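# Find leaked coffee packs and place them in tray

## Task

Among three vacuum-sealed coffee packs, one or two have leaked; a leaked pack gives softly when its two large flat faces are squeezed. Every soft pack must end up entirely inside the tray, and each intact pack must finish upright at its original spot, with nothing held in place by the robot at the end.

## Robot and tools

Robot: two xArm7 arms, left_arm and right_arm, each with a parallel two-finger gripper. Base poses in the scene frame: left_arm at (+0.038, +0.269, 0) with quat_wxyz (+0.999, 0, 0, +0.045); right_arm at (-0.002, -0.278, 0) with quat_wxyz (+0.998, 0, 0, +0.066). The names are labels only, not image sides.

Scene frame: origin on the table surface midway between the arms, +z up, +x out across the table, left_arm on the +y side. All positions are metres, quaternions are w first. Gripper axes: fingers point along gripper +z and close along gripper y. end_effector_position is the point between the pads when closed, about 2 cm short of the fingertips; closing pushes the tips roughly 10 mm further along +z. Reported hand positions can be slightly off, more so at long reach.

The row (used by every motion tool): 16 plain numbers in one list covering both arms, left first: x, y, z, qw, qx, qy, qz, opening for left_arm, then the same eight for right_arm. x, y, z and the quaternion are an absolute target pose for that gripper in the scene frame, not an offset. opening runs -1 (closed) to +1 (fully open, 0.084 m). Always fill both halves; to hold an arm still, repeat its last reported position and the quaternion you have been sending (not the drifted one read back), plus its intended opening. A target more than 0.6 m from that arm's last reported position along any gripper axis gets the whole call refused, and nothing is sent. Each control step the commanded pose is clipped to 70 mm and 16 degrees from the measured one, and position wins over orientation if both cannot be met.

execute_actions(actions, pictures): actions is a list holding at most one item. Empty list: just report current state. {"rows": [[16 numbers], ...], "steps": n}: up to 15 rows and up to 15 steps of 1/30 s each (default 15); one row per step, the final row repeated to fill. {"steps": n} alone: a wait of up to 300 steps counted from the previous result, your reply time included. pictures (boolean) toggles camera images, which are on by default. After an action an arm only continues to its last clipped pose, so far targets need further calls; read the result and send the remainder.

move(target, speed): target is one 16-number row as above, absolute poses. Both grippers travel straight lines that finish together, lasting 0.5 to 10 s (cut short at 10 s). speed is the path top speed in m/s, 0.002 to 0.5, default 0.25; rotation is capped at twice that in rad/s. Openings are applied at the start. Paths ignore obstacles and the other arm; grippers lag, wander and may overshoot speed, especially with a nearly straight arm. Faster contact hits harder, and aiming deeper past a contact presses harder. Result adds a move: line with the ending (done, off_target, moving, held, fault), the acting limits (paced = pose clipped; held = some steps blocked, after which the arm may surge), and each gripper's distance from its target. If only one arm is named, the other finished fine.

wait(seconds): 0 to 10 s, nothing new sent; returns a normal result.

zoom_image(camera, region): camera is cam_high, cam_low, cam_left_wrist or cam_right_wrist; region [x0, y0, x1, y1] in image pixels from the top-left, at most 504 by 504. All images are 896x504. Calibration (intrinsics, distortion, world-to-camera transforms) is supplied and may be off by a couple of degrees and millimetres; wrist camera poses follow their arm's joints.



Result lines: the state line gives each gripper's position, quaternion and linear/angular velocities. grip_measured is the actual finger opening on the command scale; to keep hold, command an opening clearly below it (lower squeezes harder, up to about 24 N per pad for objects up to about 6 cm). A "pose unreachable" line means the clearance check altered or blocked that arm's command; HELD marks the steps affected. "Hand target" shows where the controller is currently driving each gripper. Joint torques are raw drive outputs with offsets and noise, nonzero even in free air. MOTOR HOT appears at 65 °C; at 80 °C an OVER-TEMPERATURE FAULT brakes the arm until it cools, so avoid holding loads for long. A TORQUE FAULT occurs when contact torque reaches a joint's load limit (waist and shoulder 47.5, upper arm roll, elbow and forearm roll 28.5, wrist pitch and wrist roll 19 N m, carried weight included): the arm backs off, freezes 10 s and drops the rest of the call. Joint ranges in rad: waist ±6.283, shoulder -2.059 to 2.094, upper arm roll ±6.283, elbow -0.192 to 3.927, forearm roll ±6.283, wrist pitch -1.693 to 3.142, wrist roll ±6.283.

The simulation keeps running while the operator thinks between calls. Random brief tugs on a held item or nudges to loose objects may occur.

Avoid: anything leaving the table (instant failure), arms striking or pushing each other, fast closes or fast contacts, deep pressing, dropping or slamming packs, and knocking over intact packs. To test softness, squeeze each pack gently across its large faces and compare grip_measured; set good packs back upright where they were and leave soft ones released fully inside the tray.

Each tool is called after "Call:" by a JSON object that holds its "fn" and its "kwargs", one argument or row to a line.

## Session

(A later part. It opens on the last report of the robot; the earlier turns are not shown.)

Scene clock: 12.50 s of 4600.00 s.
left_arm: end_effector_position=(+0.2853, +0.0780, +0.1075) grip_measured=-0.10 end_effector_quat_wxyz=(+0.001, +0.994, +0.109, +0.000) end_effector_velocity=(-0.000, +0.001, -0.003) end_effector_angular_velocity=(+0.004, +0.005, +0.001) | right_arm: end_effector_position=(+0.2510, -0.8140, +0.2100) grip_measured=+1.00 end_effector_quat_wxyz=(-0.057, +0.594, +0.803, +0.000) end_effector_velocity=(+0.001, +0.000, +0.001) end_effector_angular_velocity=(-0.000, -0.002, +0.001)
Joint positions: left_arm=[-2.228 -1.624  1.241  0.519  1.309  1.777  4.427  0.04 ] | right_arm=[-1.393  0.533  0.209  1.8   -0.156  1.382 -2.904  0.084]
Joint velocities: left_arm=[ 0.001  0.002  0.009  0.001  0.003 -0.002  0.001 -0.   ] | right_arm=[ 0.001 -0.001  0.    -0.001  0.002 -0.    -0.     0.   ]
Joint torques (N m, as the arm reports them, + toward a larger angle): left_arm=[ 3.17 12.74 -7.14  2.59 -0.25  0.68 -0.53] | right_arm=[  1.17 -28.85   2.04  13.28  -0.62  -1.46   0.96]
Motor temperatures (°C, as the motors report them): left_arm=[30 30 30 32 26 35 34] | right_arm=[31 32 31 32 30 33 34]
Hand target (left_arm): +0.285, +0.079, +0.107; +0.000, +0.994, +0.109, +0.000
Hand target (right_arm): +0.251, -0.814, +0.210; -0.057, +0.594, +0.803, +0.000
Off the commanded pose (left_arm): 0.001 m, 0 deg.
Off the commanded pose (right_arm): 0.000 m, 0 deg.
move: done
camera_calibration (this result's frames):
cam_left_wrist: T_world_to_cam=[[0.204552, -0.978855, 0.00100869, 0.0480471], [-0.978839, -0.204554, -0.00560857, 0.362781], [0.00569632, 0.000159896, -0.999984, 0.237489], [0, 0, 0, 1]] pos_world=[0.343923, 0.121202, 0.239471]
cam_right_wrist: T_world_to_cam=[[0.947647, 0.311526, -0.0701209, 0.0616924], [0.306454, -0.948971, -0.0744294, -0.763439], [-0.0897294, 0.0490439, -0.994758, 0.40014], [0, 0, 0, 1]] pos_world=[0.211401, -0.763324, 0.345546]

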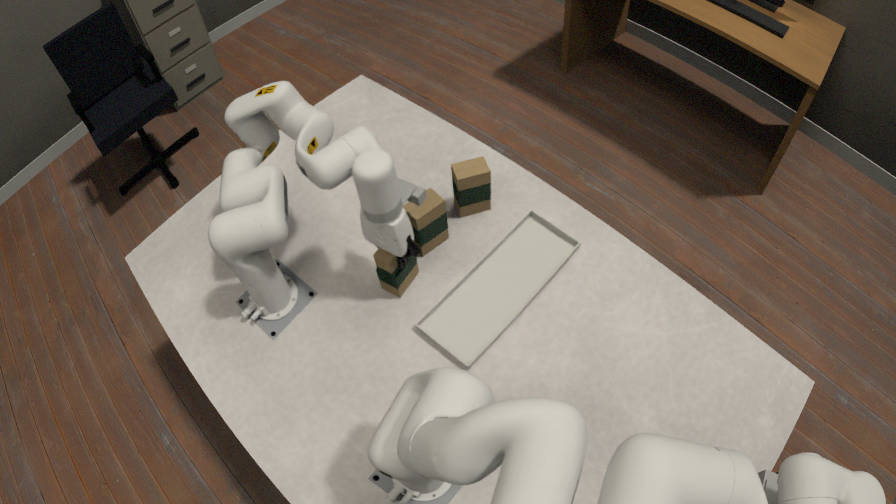

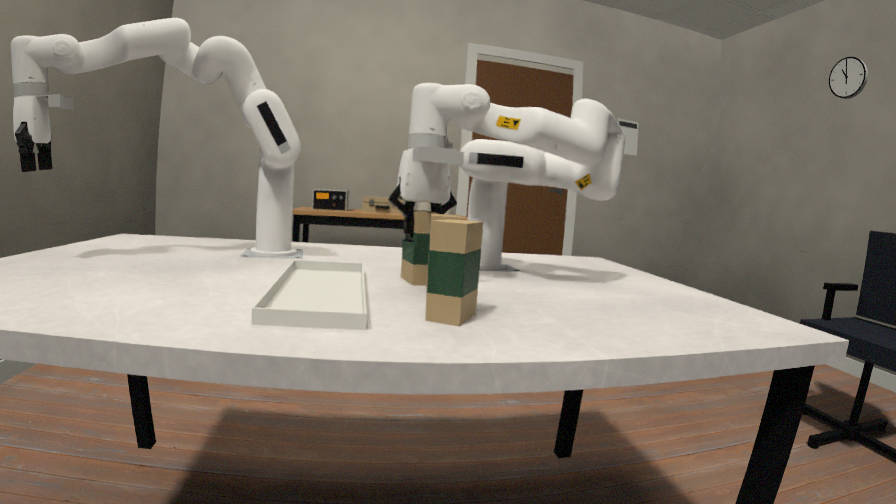

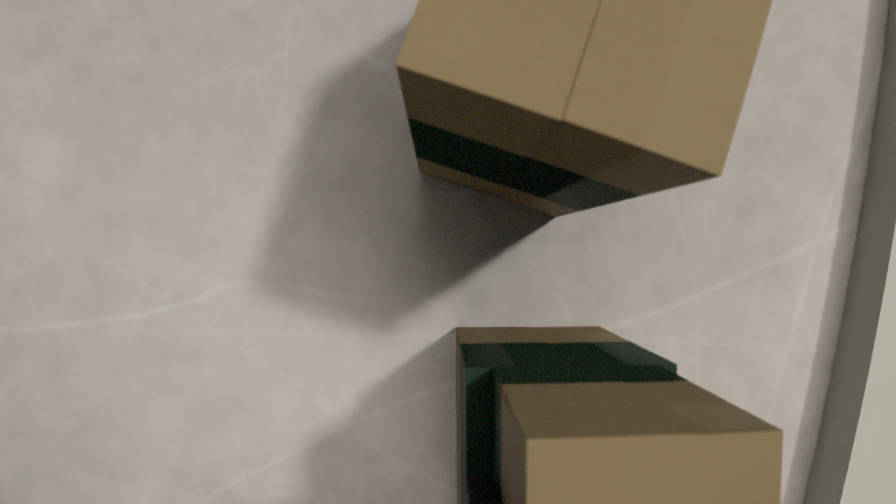

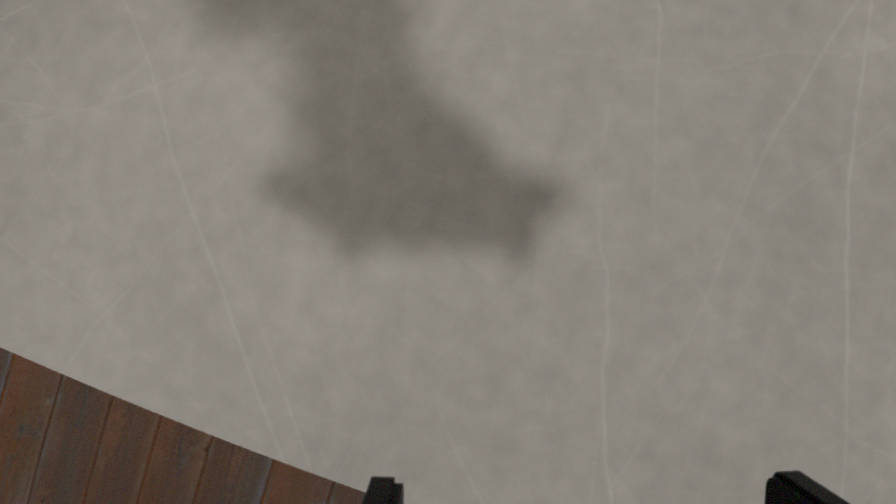

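Call:
{"fn": "move", "kwargs": {
  "target": [0.285,0.0785,0.109,0,0.994,0.109,0,-0.6,0.251,-0.814,0.21,-0.057,0.594,0.803,0,1],
  "speed": 0.1
}}

Call:
{"fn": "move", "kwargs": {
  "target": [0.285,0.0785,0.16,0,0.994,0.109,0,-0.6,0.251,-0.814,0.21,-0.057,0.594,0.803,0,1],
  "speed": 0.15
}}

Call:
{"fn": "move", "kwargs": {
  "target": [0.31,-0.10,0.16,0,1,0,0,-0.6,0.251,-0.814,0.21,-0.057,0.594,0.803,0,1],
  "speed": 0.2
}}

Scene clock: 22.47 s of 4600.00 s.
left_arm: end_effector_position=(+0.2840, +0.0788, +0.1080) grip_measured=-0.31 end_effector_quat_wxyz=(-0.001, +0.994, +0.108, -0.001) end_effector_velocity=(+0.001, +0.001, +0.001) end_effector_angular_velocity=(-0.000, +0.000, +0.004) | right_arm: end_effector_position=(+0.2510, -0.8140, +0.2100) grip_measured=+1.00 end_effector_quat_wxyz=(-0.057, +0.594, +0.803, +0.000) end_effector_velocity=(+0.000, +0.000, +0.000) end_effector_angular_velocity=(+0.001, +0.001, +0.001)
Joint positions: left_arm=[-2.23  -1.623  1.238  0.52   1.303  1.782  4.427  0.031] | right_arm=[-1.393  0.533  0.209  1.8   -0.156  1.382 -2.904  0.084]
Joint velocities: left_arm=[ 0.002 -0.    -0.004  0.002 -0.003  0.002 -0.    -0.   ] | right_arm=[ 0.001 -0.     0.     0.    -0.001  0.001 -0.    -0.   ]
Joint torques (N m, as the arm reports them, + toward a larger angle): left_arm=[  1.53  11.09 -12.     2.91  -1.1   -1.72  -0.71] | right_arm=[  1.16 -28.83   1.99  13.08  -0.74  -1.44   1.03]
Motor temperatures (°C, as the motors report them): left_arm=[30 30 30 32 26 35 34] | right_arm=[31 32 31 33 30 33 34]
Hand target (left_arm): +0.285, +0.079, +0.109; +0.000, +0.994, +0.109, -0.000
Hand target (right_arm): +0.251, -0.814, +0.210; -0.057, +0.594, +0.803, +0.000
Off the commanded pose (left_arm): 0.001 m, 0 deg.
Off the commanded pose (right_arm): 0.000 m, 0 deg.
After step 90, 6.27 s passed at rest.
move: done
camera_calibration (this result's frames):
cam_left_wrist: T_world_to_cam=[[0.20252, -0.979268, -0.00446925, 0.0503371], [-0.979275, -0.202506, -0.00342694, 0.361453], [0.00245084, 0.00507064, -0.999984, 0.238448], [0, 0, 0, 1]] pos_world=[0.343183, 0.121281, 0.239908]
cam_right_wrist: T_world_to_cam=[[0.947647, 0.311526, -0.070121, 0.0616925], [0.306454, -0.948971, -0.0744293, -0.763439], [-0.0897295, 0.0490438, -0.994758, 0.40014], [0, 0, 0, 1]] pos_world=[0.211401, -0.763325, 0.345546]

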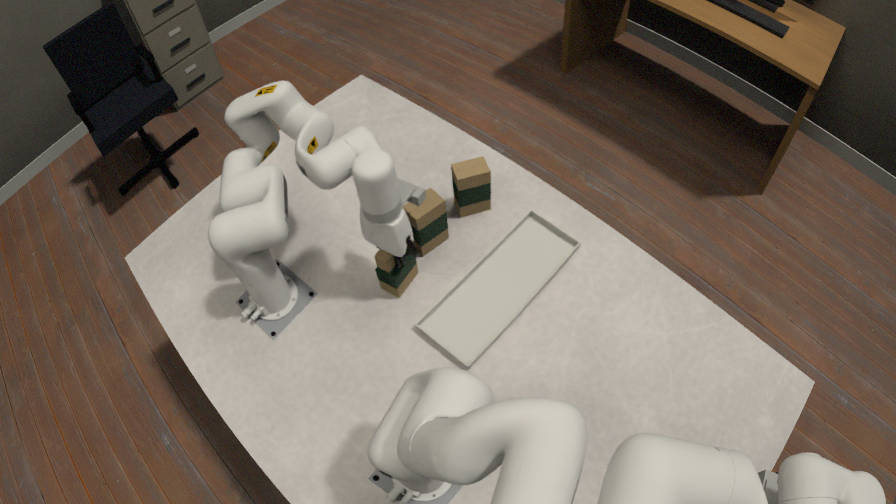

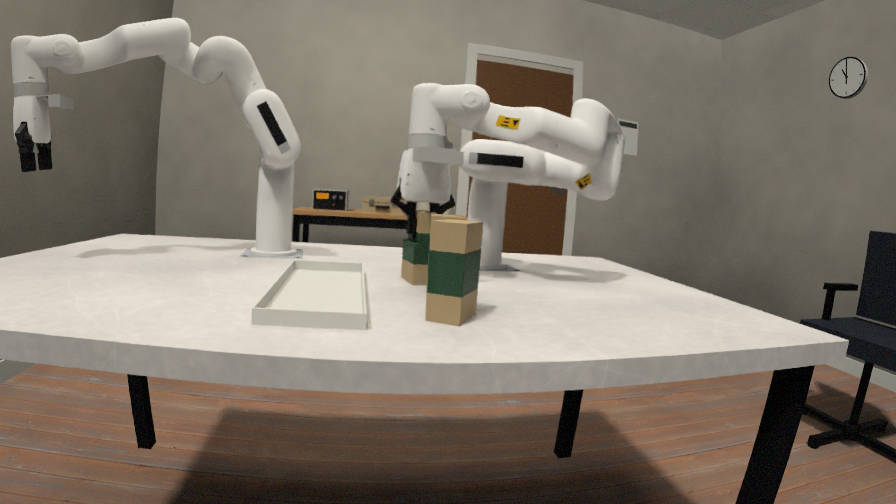

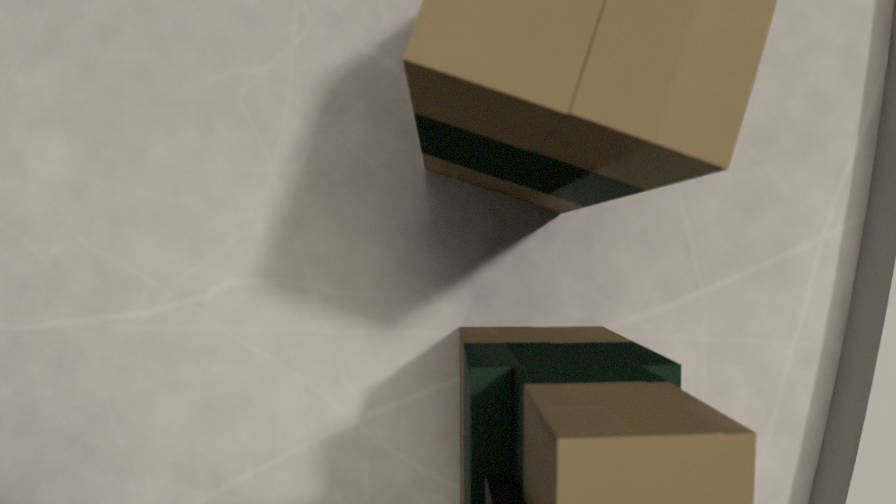

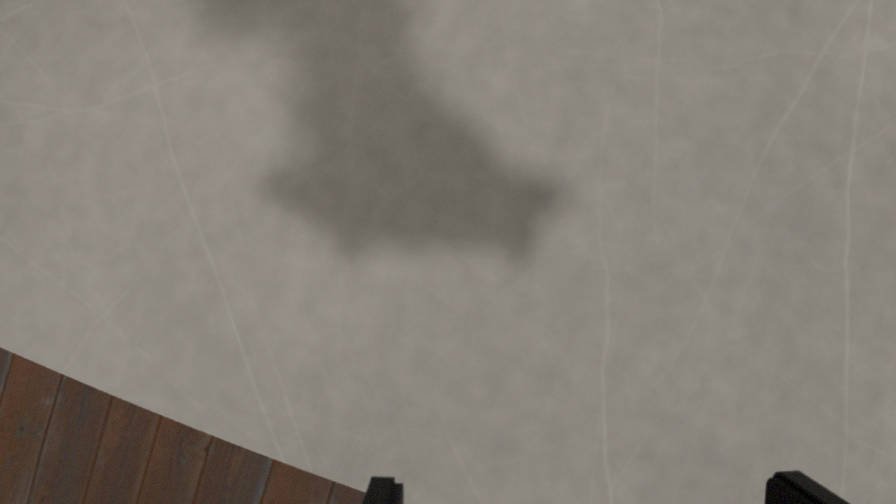

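Scene clock: 23.37 s of 4600.00 s.
left_arm: end_effector_position=(+0.2849, +0.0785, +0.1597) grip_measured=-0.31 end_effector_quat_wxyz=(-0.000, +0.994, +0.109, -0.000) end_effector_velocity=(+0.000, +0.000, +0.002) end_effector_angular_velocity=(+0.000, +0.000, +0.001) | right_arm: end_effector_position=(+0.2510, -0.8140, +0.2100) grip_measured=+1.00 end_effector_quat_wxyz=(-0.057, +0.594, +0.803, +0.000) end_effector_velocity=(+0.001, +0.000, -0.001) end_effector_angular_velocity=(+0.000, +0.001, +0.002)
Joint positions: left_arm=[-2.277 -1.573  1.084  0.594  1.158  1.837  4.416  0.03 ] | right_arm=[-1.393  0.533  0.209  1.8   -0.156  1.382 -2.904  0.084]
Joint velocities: left_arm=[-0.002  0.003 -0.005  0.004 -0.005  0.002 -0.     0.   ] | right_arm=[ 0.002  0.001  0.     0.    -0.001 -0.     0.001  0.   ]
Joint torques (N m, as the arm reports them, + toward a larger angle): left_arm=[  1.58  11.48 -13.02   6.35  -0.98  -2.25  -0.58] | right_arm=[  1.23 -28.8    1.91  13.08  -0.54  -1.38   1.  ]
Motor temperatures (°C, as the motors report them): left_arm=[30 30 30 32 26 35 34] | right_arm=[31 32 31 33 30 33 34]
Hand target (left_arm): +0.285, +0.078, +0.160; +0.000, +0.994, +0.109, -0.000
Hand target (right_arm): +0.251, -0.814, +0.210; -0.057, +0.594, +0.803, -0.000
Off the commanded pose (left_arm): 0.000 m, 0 deg.
Off the commanded pose (right_arm): 0.000 m, 0 deg.
move: done
camera_calibration (this result's frames):
cam_left_wrist: T_world_to_cam=[[0.204179, -0.978932, -0.00157904, 0.0491065], [-0.978923, -0.204169, -0.00497666, 0.362741], [0.00454942, 0.00256189, -0.999986, 0.289798], [0, 0, 0, 1]] pos_world=[0.343751, 0.12139, 0.291676]
cam_right_wrist: T_world_to_cam=[[0.947647, 0.311526, -0.0701209, 0.0616924], [0.306454, -0.948971, -0.0744293, -0.763439], [-0.0897294, 0.0490438, -0.994758, 0.40014], [0, 0, 0, 1]] pos_world=[0.211401, -0.763325, 0.345546]

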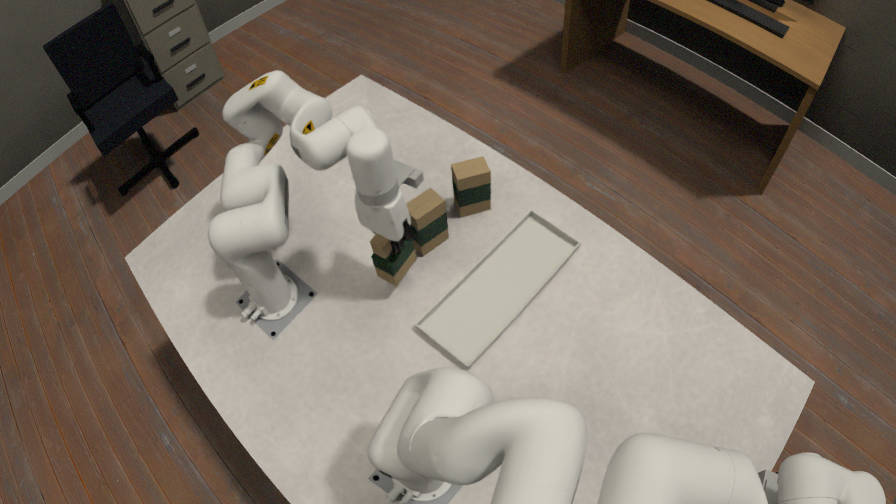

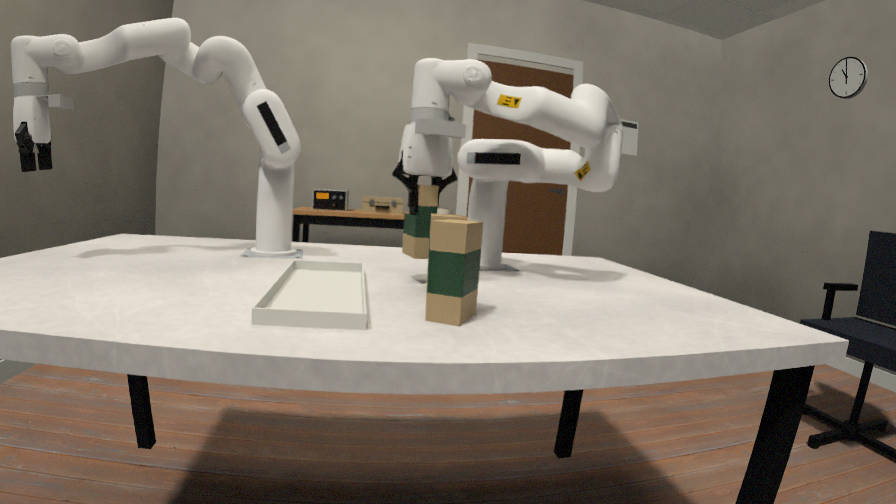

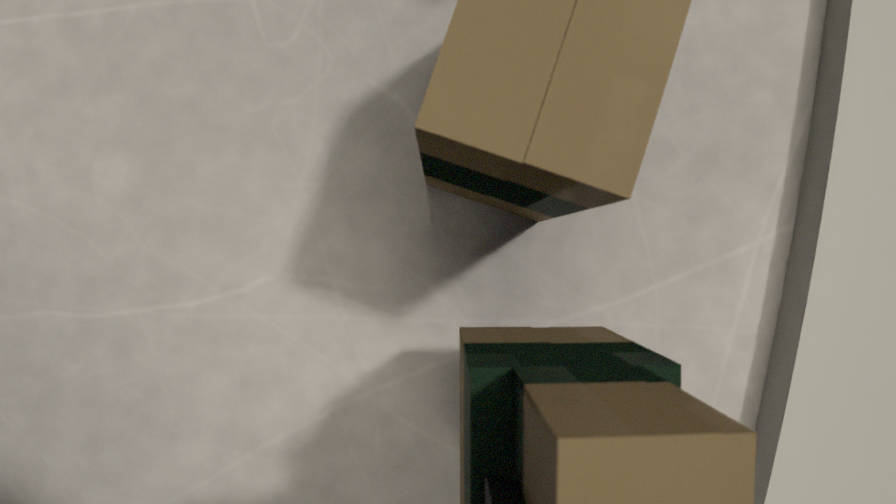

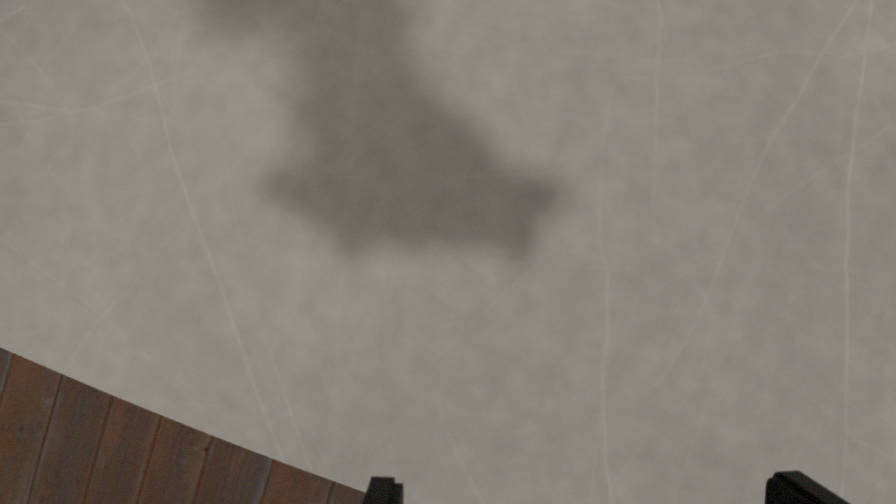

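Scene clock: 24.83 s of 4600.00 s.
left_arm: end_effector_position=(+0.3106, -0.0996, +0.1600) grip_measured=-0.31 end_effector_quat_wxyz=(-0.000, +1.000, +0.000, +0.000) end_effector_velocity=(-0.001, -0.003, -0.000) end_effector_angular_velocity=(+0.001, +0.001, -0.004) | right_arm: end_effector_position=(+0.2510, -0.8140, +0.2100) grip_measured=+1.00 end_effector_quat_wxyz=(-0.057, +0.594, +0.803, +0.000) end_effector_velocity=(+0.001, +0.000, -0.000) end_effector_angular_velocity=(+0.001, -0.001, +0.001)
Joint positions: left_arm=[-2.883 -1.37   1.291  1.067  1.258  1.712  4.506  0.03 ] | right_arm=[-1.393  0.533  0.209  1.8   -0.156  1.382 -2.904  0.084]
Joint velocities: left_arm=[-0.01   0.001  0.003  0.008  0.     0.     0.002  0.   ] | right_arm=[ 0.001  0.001  0.001  0.     0.001 -0.001  0.001  0.   ]
Joint torques (N m, as the arm reports them, + toward a larger angle): left_arm=[  1.6   17.22 -16.99   5.2   -0.9   -2.06  -0.51] | right_arm=[  0.98 -28.92   2.    13.12  -0.58  -1.42   1.02]
Motor temperatures (°C, as the motors report them): left_arm=[30 30 30 32 26 35 34] | right_arm=[31 32 31 33 30 33 34]
Hand target (left_arm): +0.311, -0.100, +0.160; -0.000, +1.000, -0.000, +0.000
Hand target (right_arm): +0.251, -0.814, +0.210; -0.057, +0.594, +0.803, -0.000
Off the commanded pose (left_arm): 0.001 m, 0 deg.
Off the commanded pose (right_arm): 0.000 m, 0 deg.
move: done
camera_calibration (this result's frames):
cam_left_wrist: T_world_to_cam=[[-0.0121775, -0.999925, -0.00142368, -0.0654147], [-0.999911, 0.0121851, -0.00544991, 0.379633], [0.00546685, 0.00135719, -0.999984, 0.289977], [0, 0, 0, 1]] pos_world=[0.377217, -0.0704293, 0.291948]
cam_right_wrist: T_world_to_cam=[[0.947647, 0.311526, -0.070121, 0.0616925], [0.306454, -0.948971, -0.0744294, -0.763439], [-0.0897295, 0.0490438, -0.994758, 0.40014], [0, 0, 0, 1]] pos_world=[0.211401, -0.763324, 0.345546]

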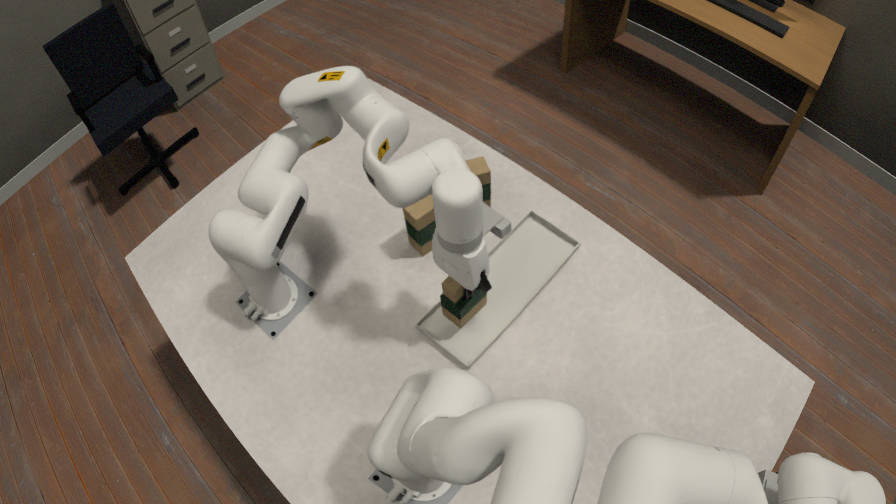

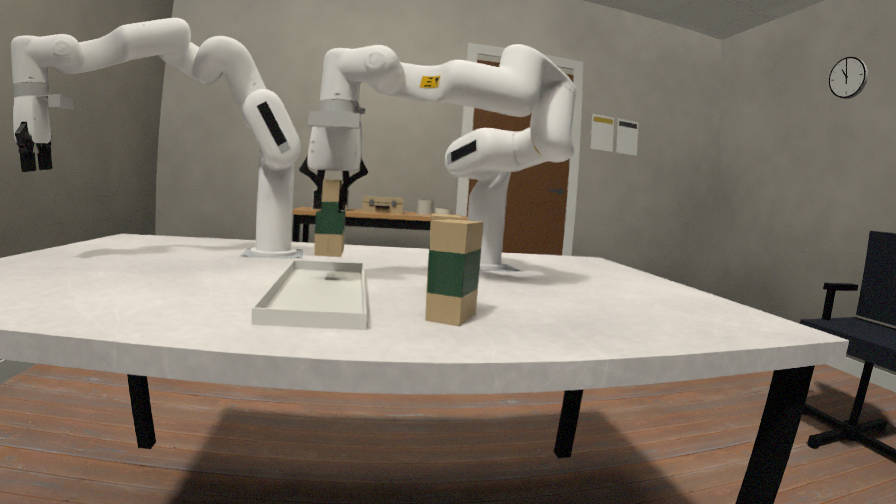

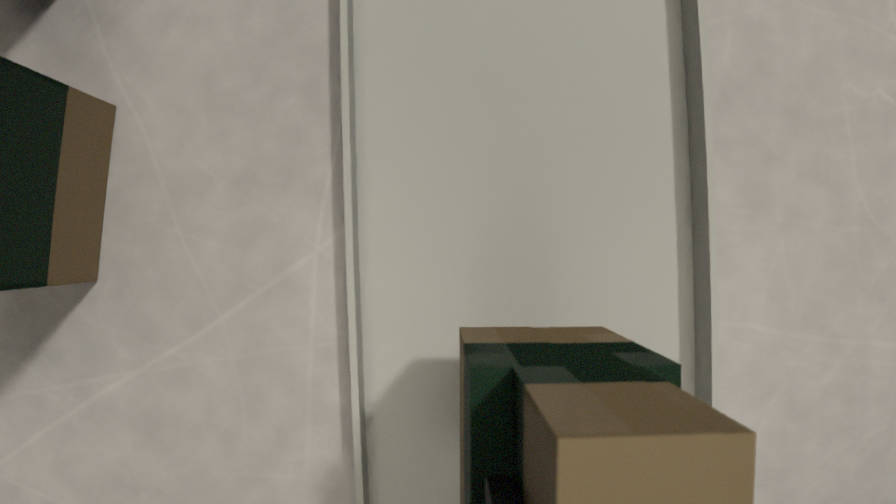

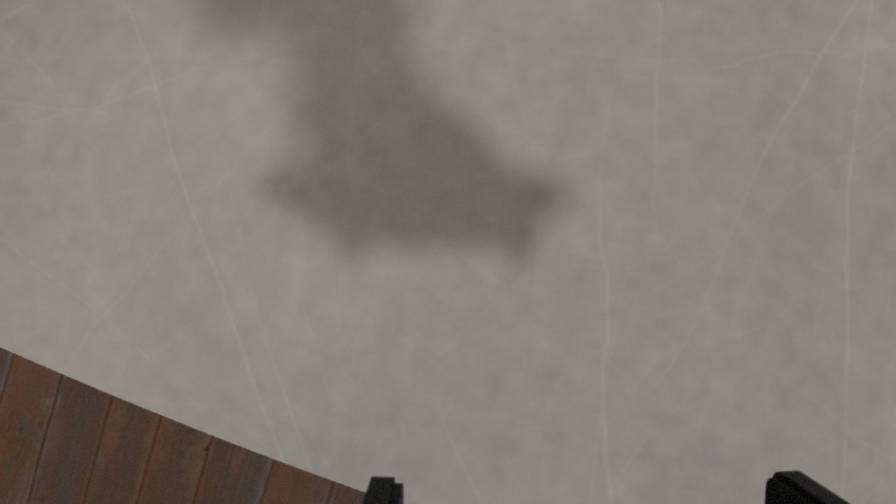

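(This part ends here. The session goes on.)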